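# Seat the blender jar on its base and start it

## Task

Put the blender jar onto its motor base so that the jar's square foot sits fully down over the square pad on top of the base. Then press the round START key on the base's sloped front once, so the green lamp next to it comes on. The key responds only while the jar is seated, and a second press or lifting the jar turns the blender off again. At the finish the jar must be seated, the lamp lit and the base standing upright on the table, with both hands released and moved away.

## Robot and tools

Robot: two arms, left_arm and right_arm, each ending in an identical five-finger RIGHT hand. The hands are not mirrored, so every hand axis and number means the same on both. The names left and right do not refer to sides of a camera image.

Scene frame: the origin is on the table top between the arms, +x points out over the table, +z points up, and left_arm sits on the +y side. Positions are in metres and orientations are quaternions in w, x, y, z order. The printed hand position can be somewhat off at long reach.

Hand point: a point fixed to the palm, 0.05 m in front of it, where the index pad meets the thumb tip in a pinch. Its own axes are +z along the straightened fingers (the fingertips reach 0.06 to 0.07 m beyond it), +y out of the palm, and +x across the palm toward the little finger. A wrist bracket on the little-finger side sticks out 0.03 m past the point along +y and 0.11 m across the palm, and it can strike objects. For a whole-hand wrap, turn the thumb in front of the palm before reaching the object; this fits objects 0.035 to 0.08 m across.

The row: every arm command is one list of 28 numbers, each in [-1, 1], covering both arms even when only one moves. The first 14 are for left_arm: dx, dy, dz, rx, ry, rz, then little, ring, middle, index, thumb_bend, thumb_turn, force_limit, speed. The next 14 are the same fields for right_arm.

dx to rz are an OFFSET, not a pose. They are taken in the hand point's own axes, and 1.0 equals 0.6 m or 180 degrees. rx, ry and rz form one rotation vector. The offset is counted from the hand point's pose in the most recent result that shows it. Before any such result in the scene, and in the second and later calls within one reply, it is counted from where the arm is when the action begins. Every row is measured from that same reference, not from the row before it. All-zero offsets therefore drive the arm back to the reference; they are not a pause. Each control step clips the command to 100 mm and 16 degrees from the measured pose, and when the controller cannot meet both, position wins over orientation.

Finger numbers are absolute targets. For little, ring, middle and index, +1 is straight and -1 is curled into the palm. For thumb_bend, +1 is straight and -1 is fully bent. For thumb_turn, +1 is beside the palm and -1 is in front of it. A pinch is about index -0.22, thumb_bend -0.75, thumb_turn -0.57. force_limit maps -1..+1 to roughly 0..10 N of fingertip load (0..15 N for the two thumb motors) and only stops closing motion. speed maps -1..+1 to near zero..full, where full speed covers a whole travel in 0.6 s. For a gentle grip, close at speed -0.9 or lower.

A motor moves only when its target changes by 0.01 or more, then locks on arrival or at the force limit. To leave a hand alone, resend the eight numbers last used for it. If none have been used yet, send its hand_measured values followed by hand_force_limit and hand_speed.

Tools:
- execute_actions: actions is a list with zero or one item. An empty list just returns the state. {"rows": [...], "steps": n} plays 1 to 15 rows at 1/30 s per step; steps defaults to 15 and the last row repeats if there are fewer rows. {"steps": n} with no rows waits up to 300 steps, counted from the previous result, so your reply time is included. pictures (true/false) chooses whether camera images come back.
- move: target is one 28-number row, with offsets as above. The hand point travels a straight path and all arms finish together, in 0.5 to 10 s. speed is the top speed in m/s, 0.002 to 0.5 (default 0.25); turning is capped at twice that in rad/s. stop_force, in N (13 to 80, one value for both arms), ends an arm's path once its wrist sensor feels that much extra push against the motion; the arm then backs off two steps and holds. Do not rely on stop_force when the hand turns during the move. Leave it out when pulling away from something you are pressing on.
- wait: seconds 0 to 10, sends nothing new.
- zoom_image: camera is one of cam_head_left, cam_head_right, cam_high (each 672x504), cam_left_wrist or cam_right_wrist (616x616). region is [x0, y0, x1, y1] in pixels from the top-left corner, at most 504 by 504.
- show_instructions: shows the reference pages.
- finished_scene: scene number; it ends the scene and grades it, and cannot be undone.

Results: the state line gives each hand point's position, quaternion and velocities. A move result adds a move: line. done means it arrived, off_target means not near the pose, and the other endings are moving, held and fault. contact means stop_force ended that arm's path. limits=paced means the pose was clipped; limits=held means some steps were blocked. The result also lists each arm's distance from its target. pose unreachable and HELD mark commands the clearance check altered or blocked. Hand target shows where the controller is currently driving each hand point. hand_measured, hand_stopped_by (moving, target, force, stalled, fault) and hand_load_n list the six motors in command order. If the loads drop to about 0, the grip has been lost. Wrist force and Wrist torque are in the hand's axes and are noisy and offset. Joint torques are rough. MOTOR HOT appears from 70 °C, and at 85 °C an OVER-TEMPERATURE FAULT brakes the arm.

Avoid: pressing a stiff arm past a contact, or hitting fast. A joint overload or a 150 N outside force stops that arm for 10 s. Never let the arms strike or press on each other, and do not knock anything off the table. Avoid drops, slips and slams. Loose objects may get nudged now and then. Commands lag about 0.17 s, and big moves can end short of target, so check the result before the next step.

Each tool is called after ">>>" by a JSON object that holds its "name" and its "arguments", one argument or row to a line.

## Session

>>> {"name": "execute_actions", "arguments": {
  "actions": []
}}

Scene clock: 0.00 s of 6600.00 s.
left_arm: end_effector_position=(-0.0485, +1.0746, +0.5536) hand_measured=(+1.000, +1.000, +1.000, +1.000, +1.000, +1.000) hand_load_n=(+0.0, +0.0, +0.0, +0.0, +0.0, +0.0) hand_stopped_by=(target, target, target, target, target, target) hand_force_limit=0.00 hand_speed=-0.80 end_effector_quat_wxyz=(+0.062, +0.727, -0.677, +0.099) end_effector_velocity=(+0.001, -0.001, +0.000) end_effector_angular_velocity=(-0.001, -0.001, -0.000) | right_arm: end_effector_position=(+0.1580, -1.1170, +0.5569) hand_measured=(+1.000, +1.000, +1.000, +1.000, +1.000, +1.000) hand_load_n=(+0.0, +0.0, +0.0, +0.0, +0.0, +0.0) hand_stopped_by=(target, target, target, target, target, target) hand_force_limit=0.00 hand_speed=-0.80 end_effector_quat_wxyz=(-0.028, +0.628, +0.778, -0.022) end_effector_velocity=(+0.000, +0.000, +0.001) end_effector_angular_velocity=(-0.002, +0.000, +0.000)
Joint positions: left_arm=[ 1.492 -1.56   1.55   1.784  1.687 -1.896] | right_arm=[-1.813 -1.572  1.51   1.625  1.641 -1.909]
Joint velocities: left_arm=[-0.001 -0.001  0.     0.001  0.001 -0.   ] | right_arm=[ 0.    -0.001 -0.    -0.001  0.    -0.   ]
Joint torques (N m, as the arm reports them, + toward a larger angle): no reading
Wrist force (N, on the end effector, along its own x y z axes, offset not removed): no reading
Wrist torque (N m, same axes, about the end effector's origin, offset not removed): no reading
Hand target (left_arm): -0.048, +1.075, +0.554; +0.062, +0.727, -0.677, +0.099
Hand target (right_arm): +0.158, -1.117, +0.557; -0.028, +0.628, +0.778, -0.022

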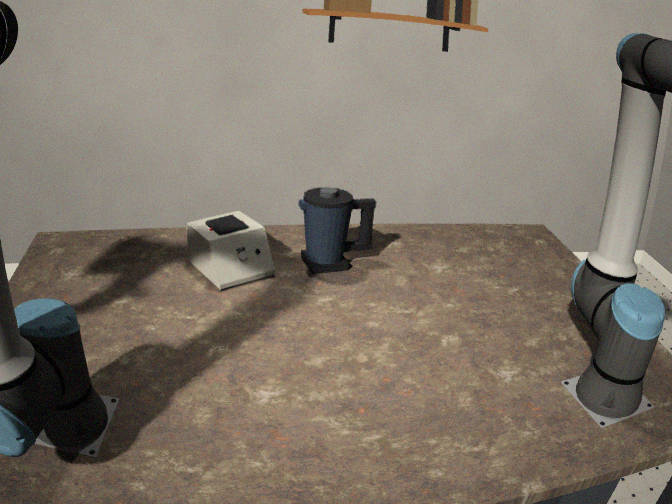

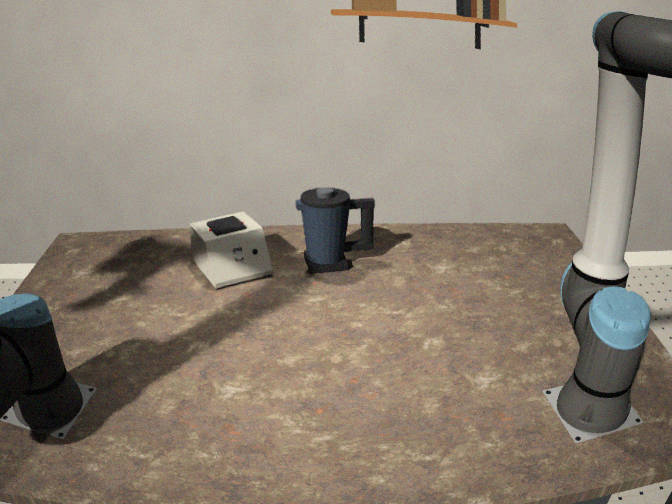

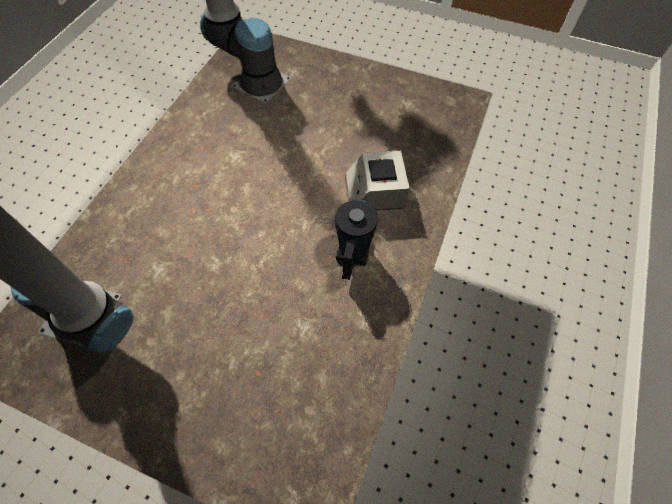

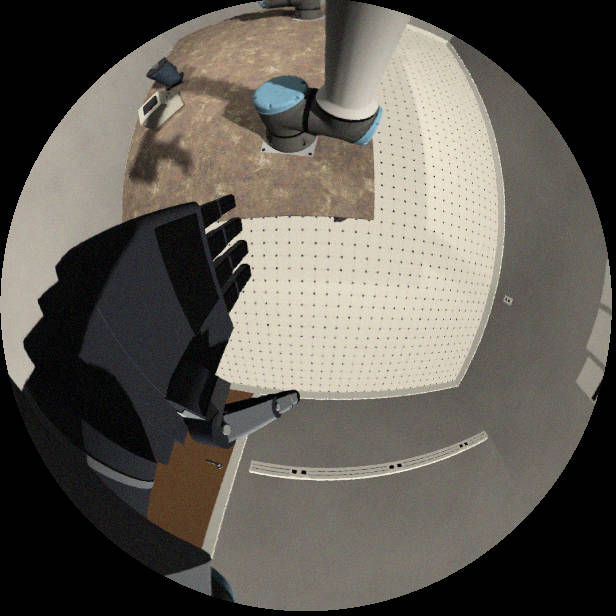

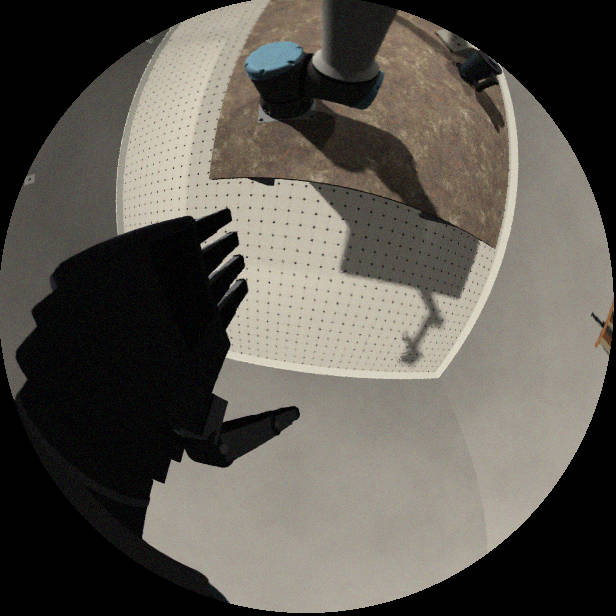

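>>> {"name": "zoom_image", "arguments": {
  "camera": "cam_head_left",
  "region": [170, 160, 410, 310]
}}

>>> {"name": "zoom_image", "arguments": {
  "camera": "cam_high",
  "region": [290, 130, 450, 300]
}}

Region (170, 160, 410, 310) of cam_head_left's 672x504 image, scaled by 2.100, with more detail than that image has; it fills the top 315 rows of this view, and the rest is white.

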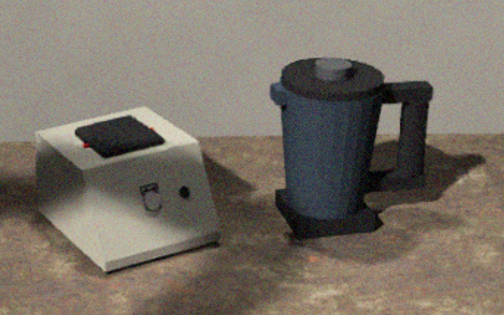

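Region (290, 130, 450, 300) of cam_high's 672x504 image, scaled by 2.965, with more detail than that image has; it fills the left 474 columns of this view, and the rest is white.

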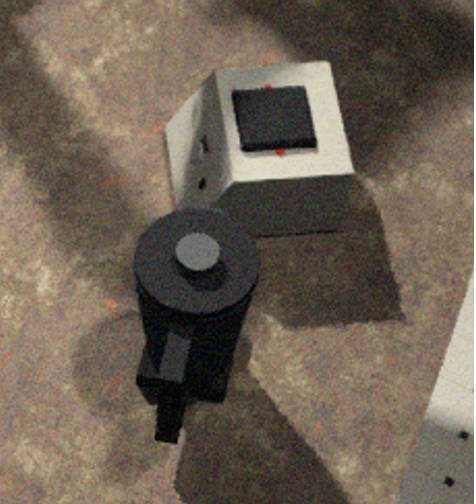

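>>> {"name": "move", "arguments": {
  "target": [0,0,0,0,0,0,1,1,1,1,1,1,0,-0.8,0.458,0.773,0.048,0,0,-0.389,1,1,1,1,-0.1,-1,0,0.2],
  "speed": 0.4
}}

>>> {"name": "move", "arguments": {
  "target": [0,0,0,0,0,0,1,1,1,1,1,1,0,-0.8,-0.149,0.929,0.559,-0.0778,-0.5183,-0.0791,1,1,1,1,-0.1,-1,0,0.2],
  "speed": 0.35
}}

>>> {"name": "zoom_image", "arguments": {
  "camera": "cam_high",
  "region": [250, 180, 410, 320]
}}

Scene clock: 17.80 s of 6600.00 s.
left_arm: end_effector_position=(-0.0485, +1.0746, +0.5536) hand_measured=(+1.000, +1.000, +1.000, +1.000, +1.000, +1.000) hand_load_n=(+0.0, +0.0, +0.0, +0.0, +0.0, +0.0) hand_stopped_by=(target, target, target, target, target, target) hand_force_limit=0.00 hand_speed=-0.80 end_effector_quat_wxyz=(+0.062, +0.727, -0.677, +0.099) end_effector_velocity=(-0.000, -0.000, +0.000) end_effector_angular_velocity=(+0.001, +0.001, -0.001) | right_arm: end_effector_position=(+0.5498, -0.7510, +0.4995) hand_measured=(+1.000, +1.000, +1.000, +1.000, -0.100, -1.000) hand_load_n=(+0.0, +0.0, +0.0, +0.0, +0.0, +0.0) hand_stopped_by=(target, target, target, target, target, target) hand_force_limit=0.00 hand_speed=0.20 end_effector_quat_wxyz=(-0.037, +0.068, +0.997, -0.003) end_effector_velocity=(+0.002, +0.001, -0.001) end_effector_angular_velocity=(+0.002, +0.003, +0.003)
Joint positions: left_arm=[ 1.492 -1.56   1.55   1.784  1.687 -1.896] | right_arm=[-0.746 -1.433  1.478  1.585  1.615 -2.062]
Joint velocities: left_arm=[-0.001 -0.001  0.    -0.    -0.001  0.   ] | right_arm=[ 0.004  0.005 -0.002  0.002  0.     0.001]
Joint torques (N m, as the arm reports them, + toward a larger angle): left_arm=[  2.16 -36.32 -40.86   3.92   1.    -0.59] | right_arm=[  7.9  -43.63 -45.38   6.45   2.84   2.37]
Wrist force (N, on the end effector, along its own x y z axes, offset not removed): left_arm=[-1.0 3.4 0.2] | right_arm=[-4.7 2.1 -1.7]
Wrist torque (N m, same axes, about the end effector's origin, offset not removed): left_arm=[0.55 -0.26 0.09] | right_arm=[0.50 0.93 -0.33]
Hand target (left_arm): -0.048, +1.075, +0.554; +0.062, +0.727, -0.677, +0.099
Hand target (right_arm): +0.550, -0.751, +0.499; -0.037, +0.068, +0.997, -0.003
Off the commanded pose (left_arm): 0.000 m, 0 deg.
Off the commanded pose (right_arm): 0.002 m, 0 deg.
After step 90, 12.47 s passed at rest.
move: done

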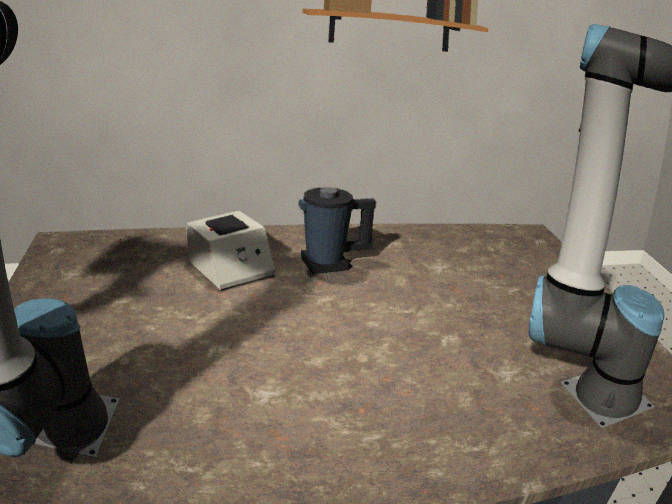

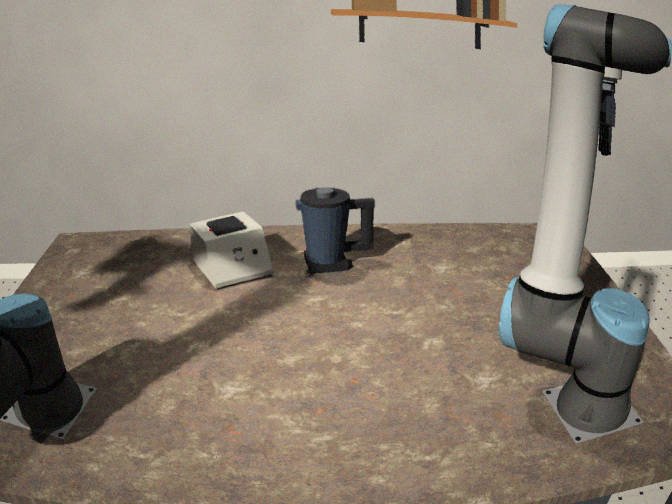

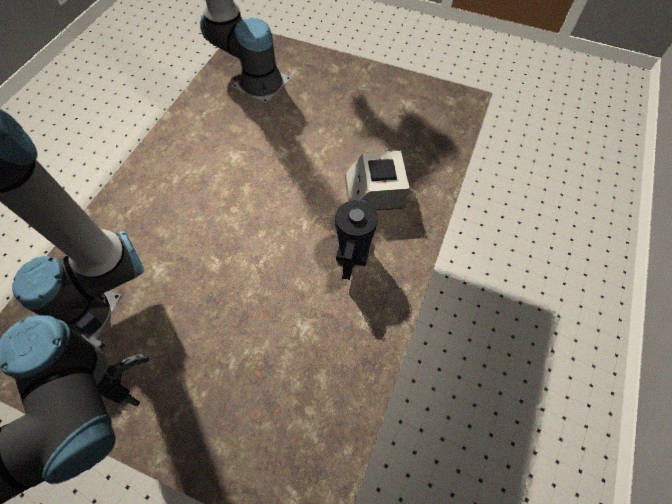

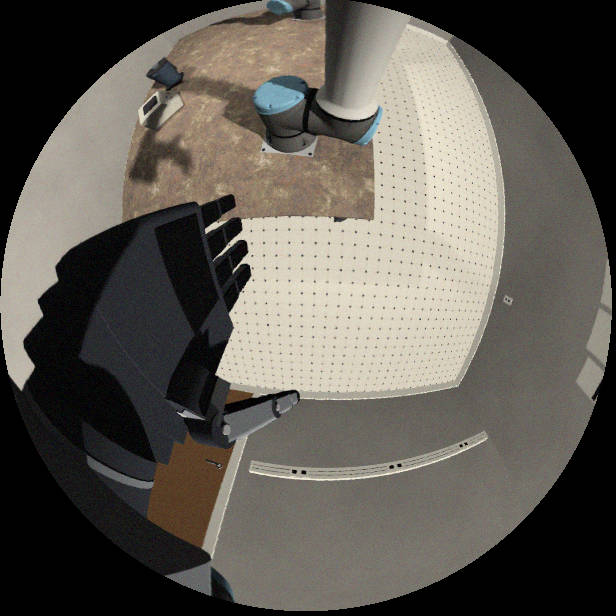

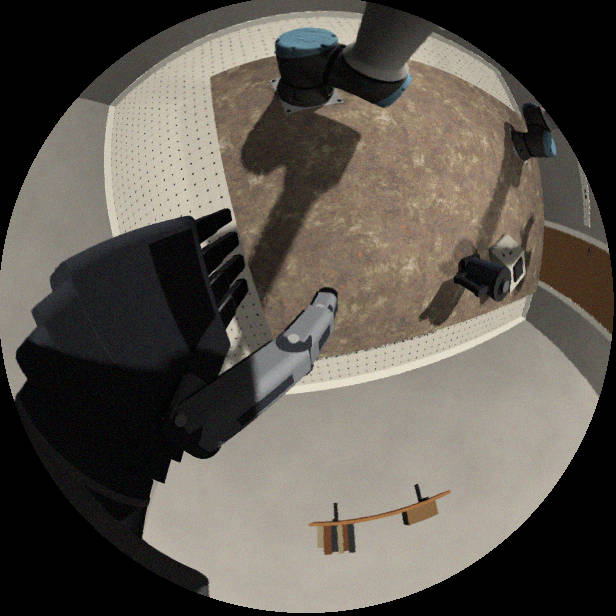

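Scene clock: 20.97 s of 6600.00 s.
left_arm: end_effector_position=(-0.0485, +1.0746, +0.5536) hand_measured=(+1.000, +1.000, +1.000, +1.000, +1.000, +1.000) hand_load_n=(+0.0, +0.0, +0.0, +0.0, +0.0, +0.0) hand_stopped_by=(target, target, target, target, target, target) hand_force_limit=0.00 hand_speed=-0.80 end_effector_quat_wxyz=(+0.062, +0.727, -0.677, +0.099) end_effector_velocity=(-0.000, -0.000, -0.000) end_effector_angular_velocity=(-0.000, +0.000, +0.001) | right_arm: end_effector_position=(+0.6898, -0.2126, +0.1511) hand_measured=(+1.000, +1.000, +1.000, +1.000, -0.100, -1.000) hand_load_n=(+0.0, +0.0, +0.0, +0.0, +0.0, +0.0) hand_stopped_by=(target, target, target, target, target, target) hand_force_limit=0.00 hand_speed=0.20 end_effector_quat_wxyz=(+0.703, -0.063, +0.706, +0.060) end_effector_velocity=(+0.003, +0.002, -0.000) end_effector_angular_velocity=(+0.001, -0.013, -0.002)
Joint positions: left_arm=[ 1.492 -1.56   1.55   1.784  1.687 -1.896] | right_arm=[ 0.173 -1.167  2.241 -1.069  1.686 -1.574]
Joint velocities: left_arm=[ 0.001 -0.     0.001  0.     0.     0.   ] | right_arm=[ 0.003  0.009 -0.004 -0.018  0.004 -0.003]
Joint torques (N m, as the arm reports them, + toward a larger angle): left_arm=[  2.86 -38.85 -42.39   3.46   0.95  -0.29] | right_arm=[  8.33 -49.58 -29.99  -4.5    2.63  -2.3 ]
Wrist force (N, on the end effector, along its own x y z axes, offset not removed): left_arm=[0.2 -0.4 -1.7] | right_arm=[-2.4 3.6 -2.8]
Wrist torque (N m, same axes, about the end effector's origin, offset not removed): left_arm=[0.08 -0.37 0.02] | right_arm=[0.99 0.58 -0.15]
Hand target (left_arm): -0.048, +1.075, +0.554; +0.062, +0.727, -0.677, +0.099
Hand target (right_arm): +0.690, -0.212, +0.151; +0.703, -0.063, +0.706, +0.060
Off the commanded pose (left_arm): 0.000 m, 0 deg.
Off the commanded pose (right_arm): 0.002 m, 0 deg.
move: done

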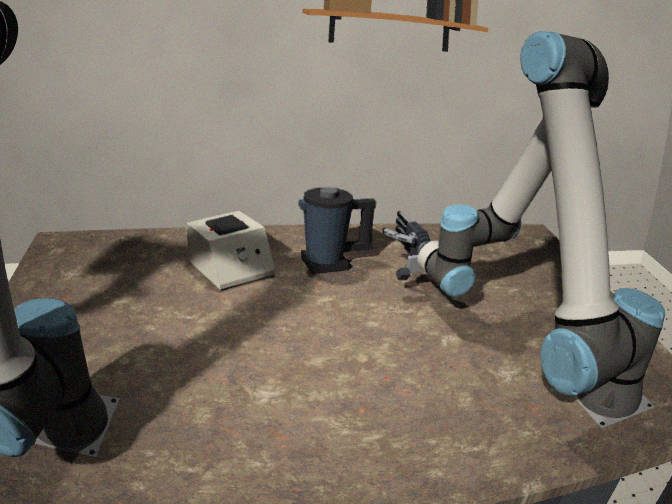

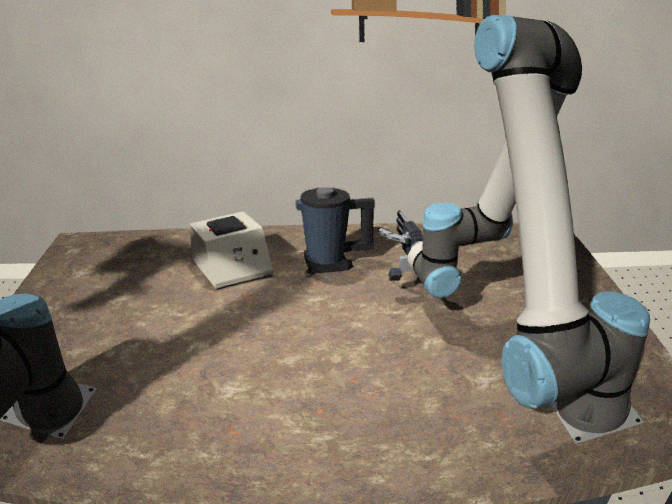

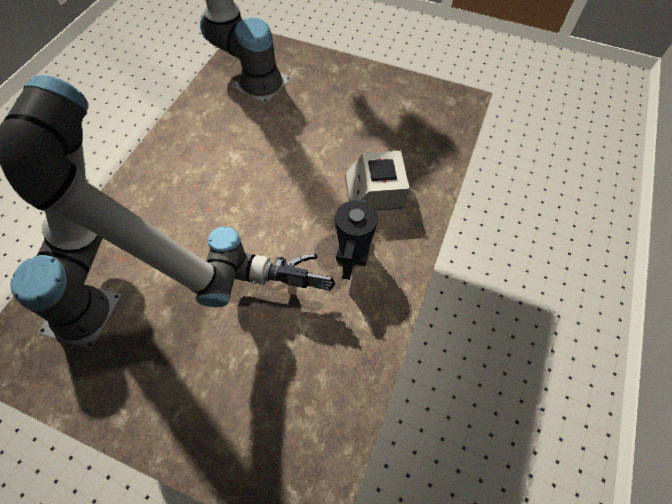

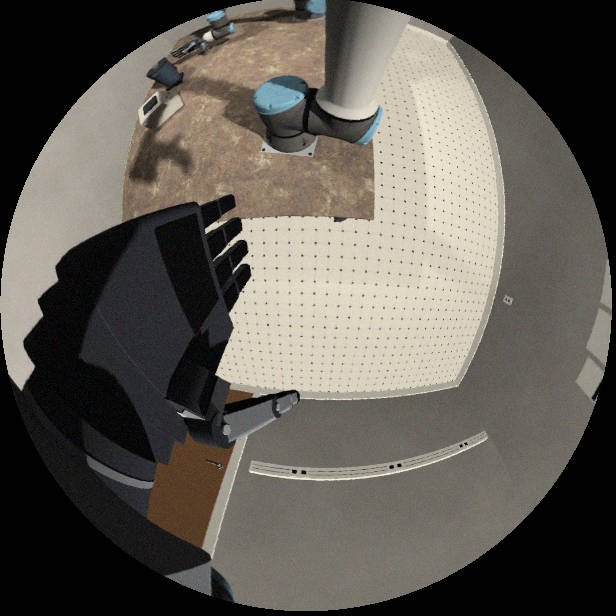

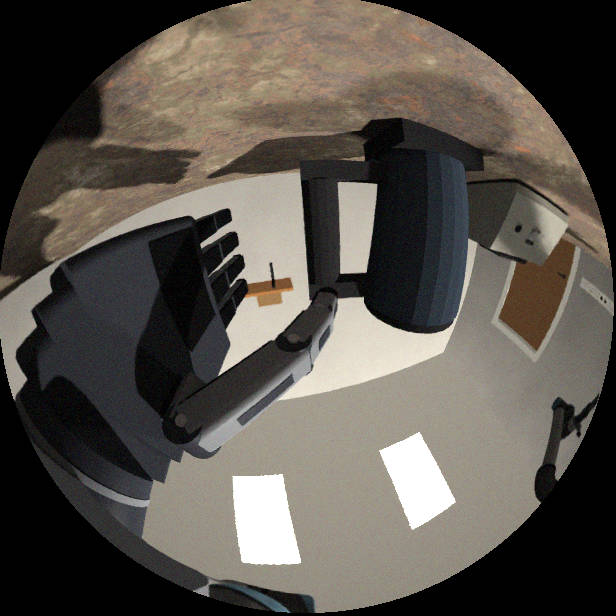

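Region (250, 180, 410, 320) of cam_high's 672x504 image, scaled by 3.150, with more detail than that image has; it fills the top 441 rows of this view, and the rest is white.

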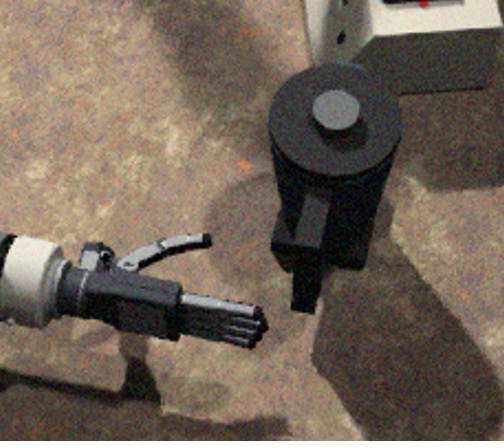

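>>> {"name": "move", "arguments": {
  "target": [0,0,0,0,0,0,1,1,1,1,1,1,0,-0.8,-0.006,0.07,0.105,0,-0.001,0,1,1,1,1,-0.1,-1,0,0.2],
  "speed": 0.12
}}

Scene clock: 25.60 s of 6600.00 s.
left_arm: end_effector_position=(-0.0485, +1.0746, +0.5536) hand_measured=(+1.000, +1.000, +1.000, +1.000, +1.000, +1.000) hand_load_n=(+0.0, +0.0, +0.0, +0.0, +0.0, +0.0) hand_stopped_by=(target, target, target, target, target, target) hand_force_limit=0.00 hand_speed=-0.80 end_effector_quat_wxyz=(+0.062, +0.727, -0.677, +0.099) end_effector_velocity=(-0.000, +0.000, +0.000) end_effector_angular_velocity=(+0.003, -0.002, +0.001) | right_arm: end_effector_position=(+0.7443, -0.1605, +0.1543) hand_measured=(+1.000, +1.000, +1.000, +1.000, -0.100, -1.000) hand_load_n=(+0.0, +0.0, +0.0, +0.0, +0.0, +0.0) hand_stopped_by=(target, target, target, target, target, target) hand_force_limit=0.00 hand_speed=0.20 end_effector_quat_wxyz=(+0.704, -0.063, +0.705, +0.060) end_effector_velocity=(+0.002, +0.002, +0.000) end_effector_angular_velocity=(+0.002, +0.000, -0.000)
Joint positions: left_arm=[ 1.492 -1.56   1.55   1.784  1.687 -1.896] | right_arm=[ 0.232 -1.092  2.091 -0.997  1.745 -1.575]
Joint velocities: left_arm=[ 0.001 -0.001 -0.001 -0.001  0.001 -0.   ] | right_arm=[ 0.002  0.003 -0.006  0.003  0.002  0.002]
Joint torques (N m, as the arm reports them, + toward a larger angle): left_arm=[  1.85 -39.28 -40.9    3.23   0.78  -0.12] | right_arm=[  8.98 -61.99 -31.98   0.34   2.48  -0.74]
Wrist force (N, on the end effector, along its own x y z axes, offset not removed): left_arm=[-3.0 1.1 0.2] | right_arm=[-2.8 10.6 3.9]
Wrist torque (N m, same axes, about the end effector's origin, offset not removed): left_arm=[0.16 0.04 -0.14] | right_arm=[1.22 0.39 0.11]
Hand target (left_arm): -0.048, +1.075, +0.554; +0.062, +0.727, -0.677, +0.099
Hand target (right_arm): +0.745, -0.160, +0.154; +0.704, -0.063, +0.705, +0.060
Off the commanded pose (left_arm): 0.000 m, 0 deg.
Off the commanded pose (right_arm): 0.000 m, 0 deg.
After step 90, 0.43 s passed at rest.
move: done

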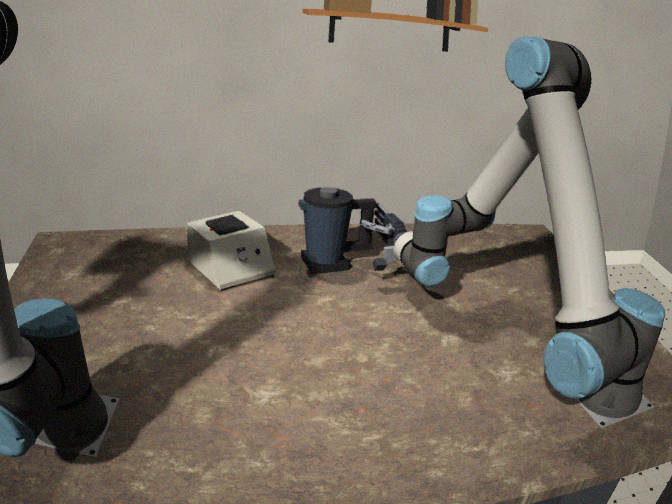

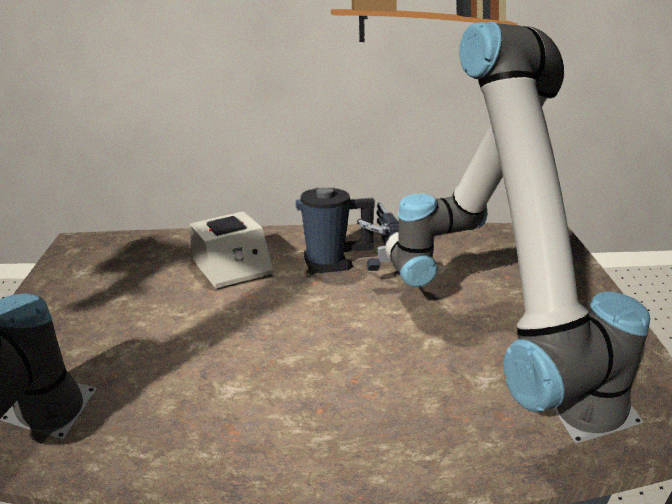

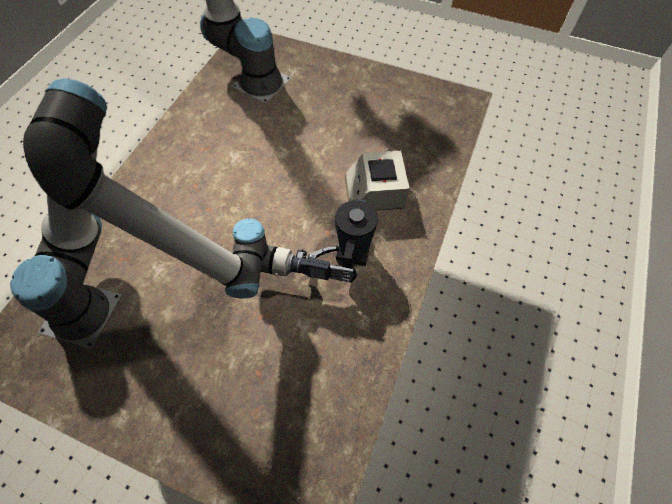

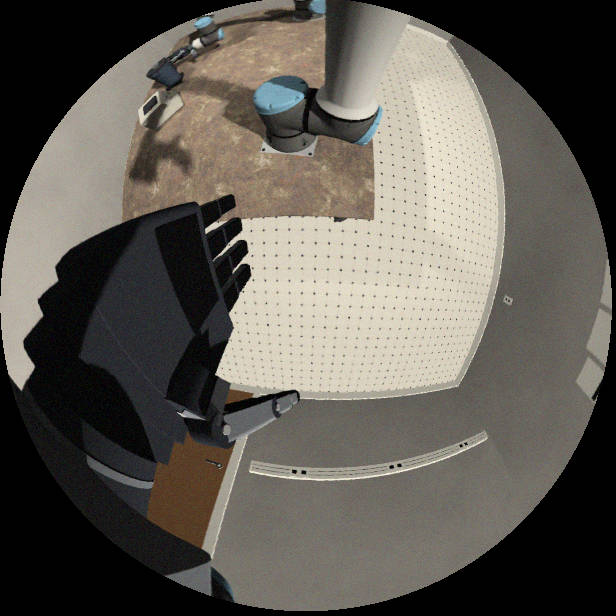

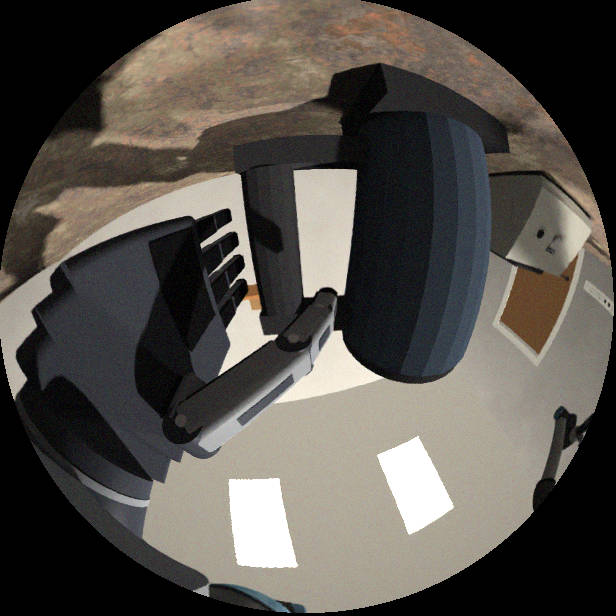

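>>> {"name": "move", "arguments": {
  "target": [0,0,0,0,0,0,1,1,1,1,1,1,0,-0.8,0.009,0.015,0.102,0,0,0,1,1,1,1,-0.2,-1,0,0.2],
  "speed": 0.05
}}

Scene clock: 32.13 s of 6600.00 s.
left_arm: end_effector_position=(-0.0485, +1.0746, +0.5536) hand_measured=(+1.000, +1.000, +1.000, +1.000, +1.000, +1.000) hand_load_n=(+0.0, +0.0, +0.0, +0.0, +0.0, +0.0) hand_stopped_by=(target, target, target, target, target, target) hand_force_limit=0.00 hand_speed=-0.80 end_effector_quat_wxyz=(+0.062, +0.727, -0.677, +0.099) end_effector_velocity=(-0.000, -0.000, -0.000) end_effector_angular_velocity=(+0.001, -0.001, +0.001) | right_arm: end_effector_position=(+0.8028, -0.1412, +0.1490) hand_measured=(+1.000, +1.000, +1.000, +1.000, -0.200, -1.000) hand_load_n=(+0.0, +0.0, +0.0, +0.0, +0.0, +0.0) hand_stopped_by=(target, target, target, target, target, target) hand_force_limit=0.00 hand_speed=0.20 end_effector_quat_wxyz=(+0.704, -0.063, +0.705, +0.060) end_effector_velocity=(+0.003, +0.001, -0.000) end_effector_angular_velocity=(-0.000, -0.000, +0.000)
Joint positions: left_arm=[ 1.492 -1.56   1.55   1.784  1.687 -1.896] | right_arm=[ 0.229 -1.022  1.971 -0.948  1.742 -1.575]
Joint velocities: left_arm=[ 0.001 -0.001  0.001 -0.001  0.001 -0.   ] | right_arm=[ 0.     0.003 -0.005  0.002 -0.    -0.   ]
Joint torques (N m, as the arm reports them, + toward a larger angle): left_arm=[  2.72 -38.01 -41.19   4.01   0.43  -0.32] | right_arm=[-14.27 -65.94 -35.62   0.    -2.16  -2.6 ]
Wrist force (N, on the end effector, along its own x y z axes, offset not removed): left_arm=[0.0 1.9 0.0] | right_arm=[0.4 0.1 1.1]
Wrist torque (N m, same axes, about the end effector's origin, offset not removed): left_arm=[0.38 -0.44 0.07] | right_arm=[-0.05 0.19 0.10]
Hand target (left_arm): -0.048, +1.075, +0.554; +0.062, +0.727, -0.677, +0.099
Hand target (right_arm): +0.803, -0.141, +0.149; +0.704, -0.063, +0.705, +0.060
Off the commanded pose (left_arm): 0.000 m, 0 deg.
Off the commanded pose (right_arm): 0.000 m, 0 deg.
After step 90, 1.87 s passed at rest.
move: done

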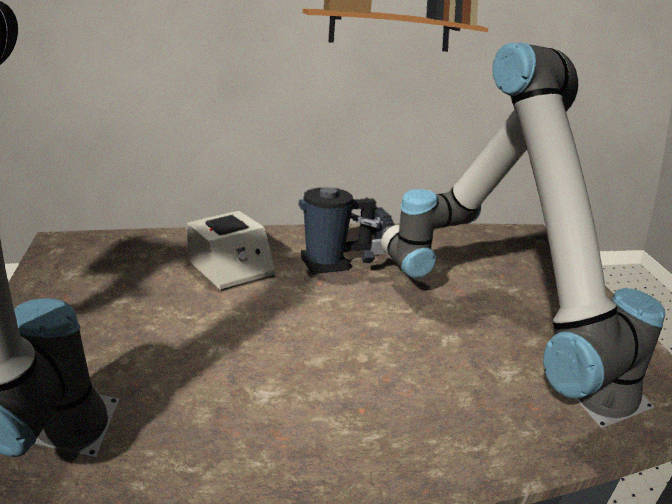

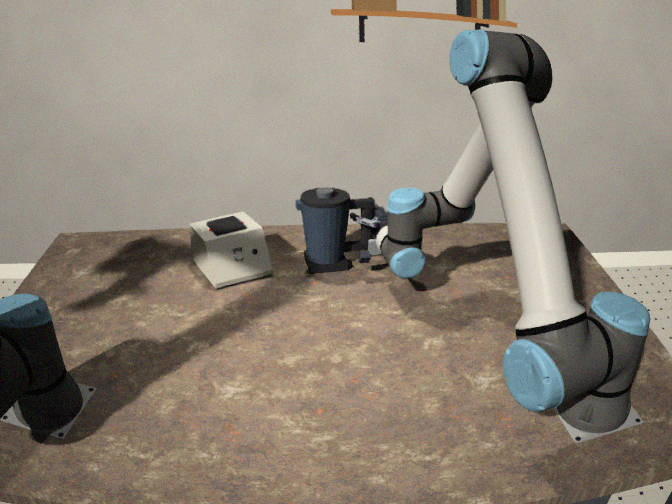

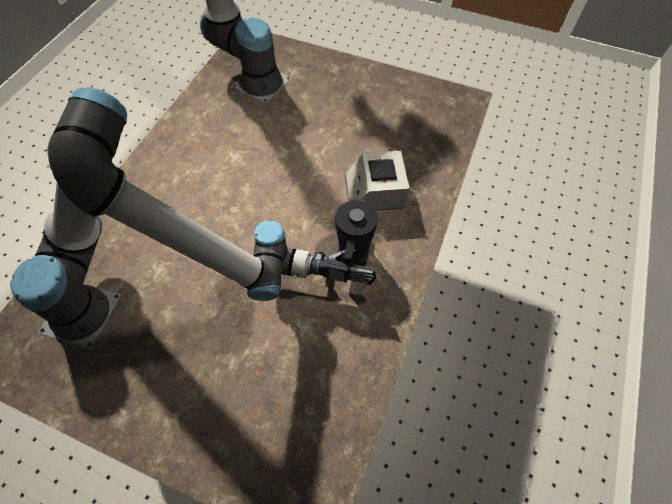

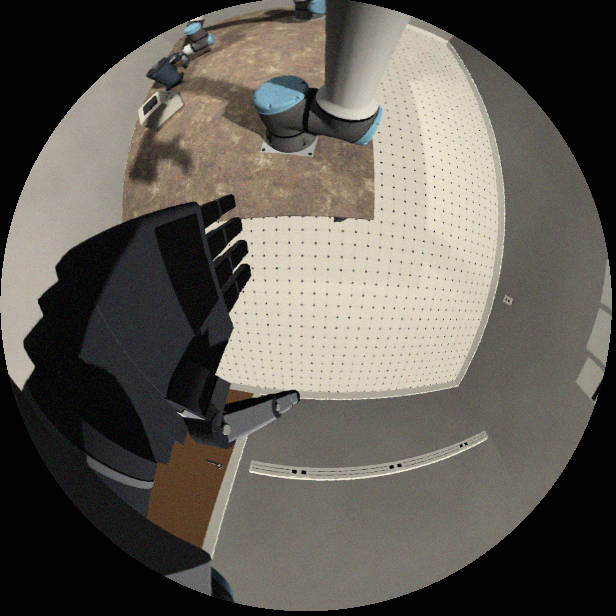

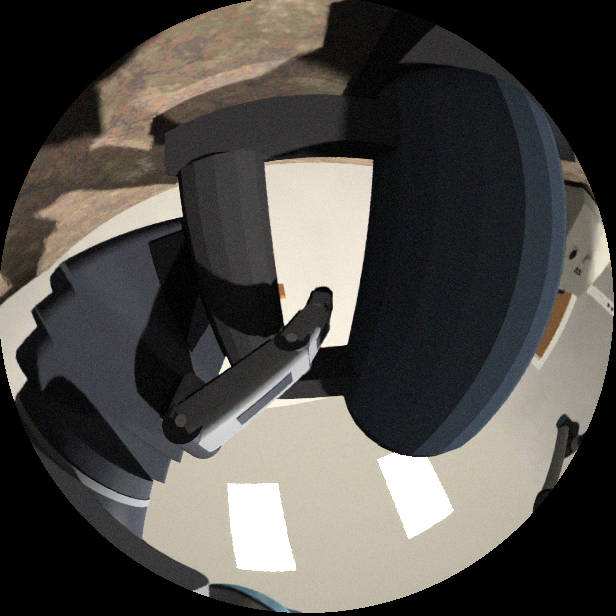

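>>> {"name": "move", "arguments": {
  "target": [0,0,0,0,0,0,1,1,1,1,1,1,0,-0.8,0,0.004,0.005,0,0,0,-1,-1,-1,-1,0.25,-1,-0.2,-0.4],
  "speed": 0.02
}}

Scene clock: 37.10 s of 6600.00 s.
left_arm: end_effector_position=(-0.0485, +1.0746, +0.5536) hand_measured=(+1.000, +1.000, +1.000, +1.000, +1.000, +1.000) hand_load_n=(+0.0, +0.0, +0.0, +0.0, +0.0, +0.0) hand_stopped_by=(target, target, target, target, target, target) hand_force_limit=0.00 hand_speed=-0.80 end_effector_quat_wxyz=(+0.062, +0.727, -0.677, +0.099) end_effector_velocity=(-0.000, -0.000, -0.000) end_effector_angular_velocity=(-0.001, -0.001, +0.001) | right_arm: end_effector_position=(+0.8053, -0.1383, +0.1490) hand_measured=(-0.728, -0.726, -0.726, -0.728, +0.250, -1.000) hand_load_n=(+5.5, +8.0, +7.0, +7.5, +0.0, +0.0) hand_stopped_by=(force, force, force, force, target, target) hand_force_limit=-0.20 hand_speed=-0.40 end_effector_quat_wxyz=(+0.704, -0.063, +0.705, +0.060) end_effector_velocity=(+0.000, -0.000, +0.000) end_effector_angular_velocity=(-0.000, +0.000, -0.000)
Joint positions: left_arm=[ 1.492 -1.56   1.55   1.784  1.687 -1.896] | right_arm=[ 0.232 -1.018  1.963 -0.944  1.745 -1.575]
Joint velocities: left_arm=[ 0.001 -0.     0.     0.     0.001 -0.   ] | right_arm=[-0.     0.    -0.001  0.001 -0.    -0.   ]
Joint torques (N m, as the arm reports them, + toward a larger angle): left_arm=[  5.51 -39.17 -41.61   3.33   0.81  -0.39] | right_arm=[  5.85 -69.45 -32.57   0.16   1.85  -2.44]
Wrist force (N, on the end effector, along its own x y z axes, offset not removed): left_arm=[-1.7 2.4 1.8] | right_arm=[-8.2 0.2 -0.9]
Wrist torque (N m, same axes, about the end effector's origin, offset not removed): left_arm=[0.31 -0.20 -0.08] | right_arm=[-0.05 1.28 0.10]
Hand target (left_arm): -0.048, +1.075, +0.554; +0.062, +0.727, -0.677, +0.099
Hand target (right_arm): +0.805, -0.138, +0.149; +0.704, -0.063, +0.705, +0.060
Off the commanded pose (left_arm): 0.000 m, 0 deg.
Off the commanded pose (right_arm): 0.000 m, 0 deg.
move: done

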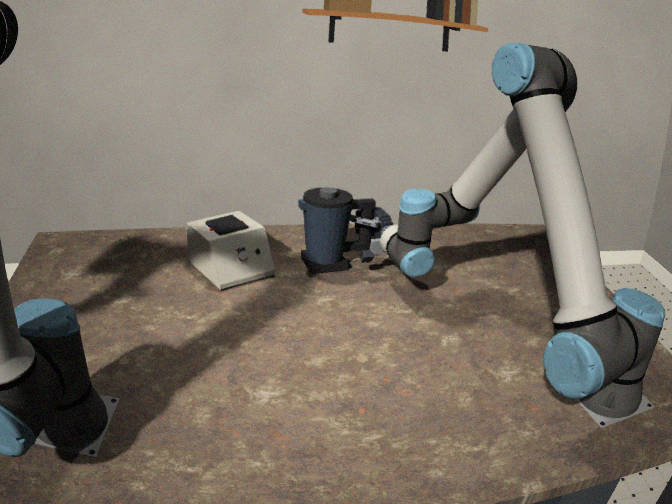

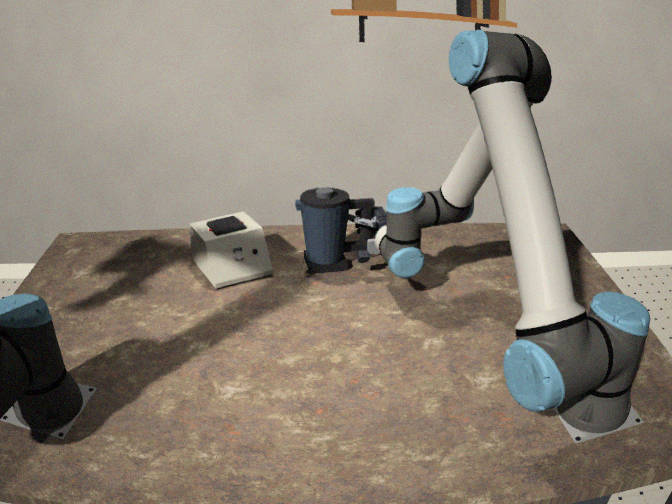

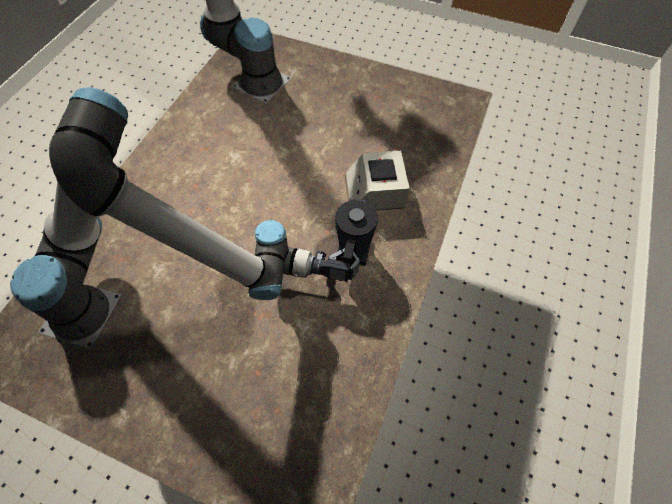

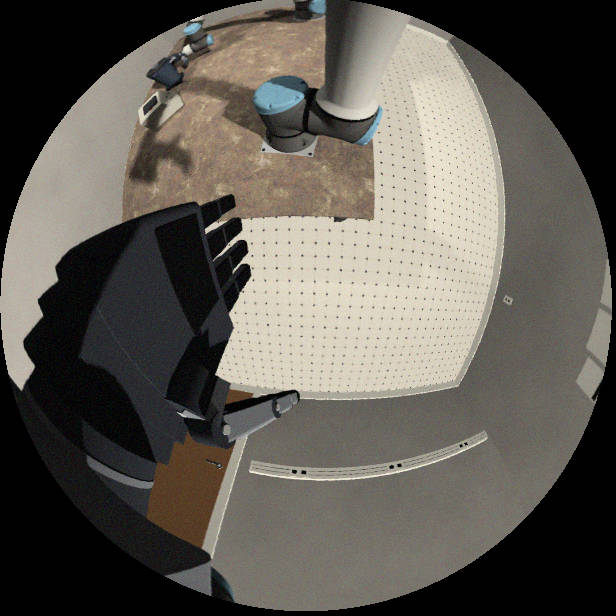

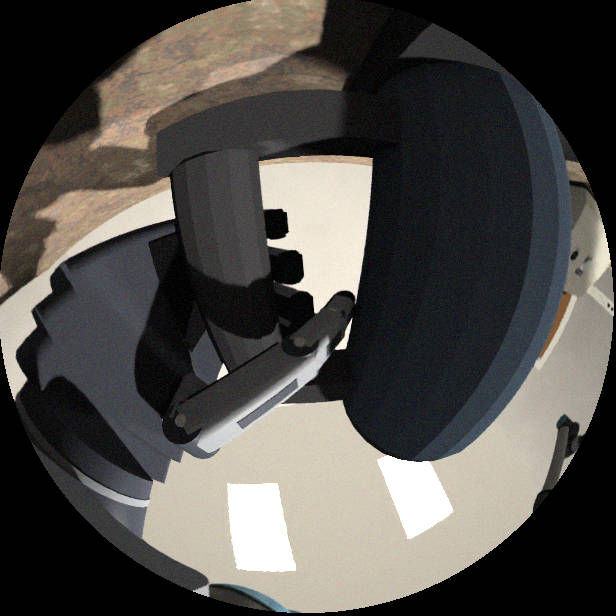

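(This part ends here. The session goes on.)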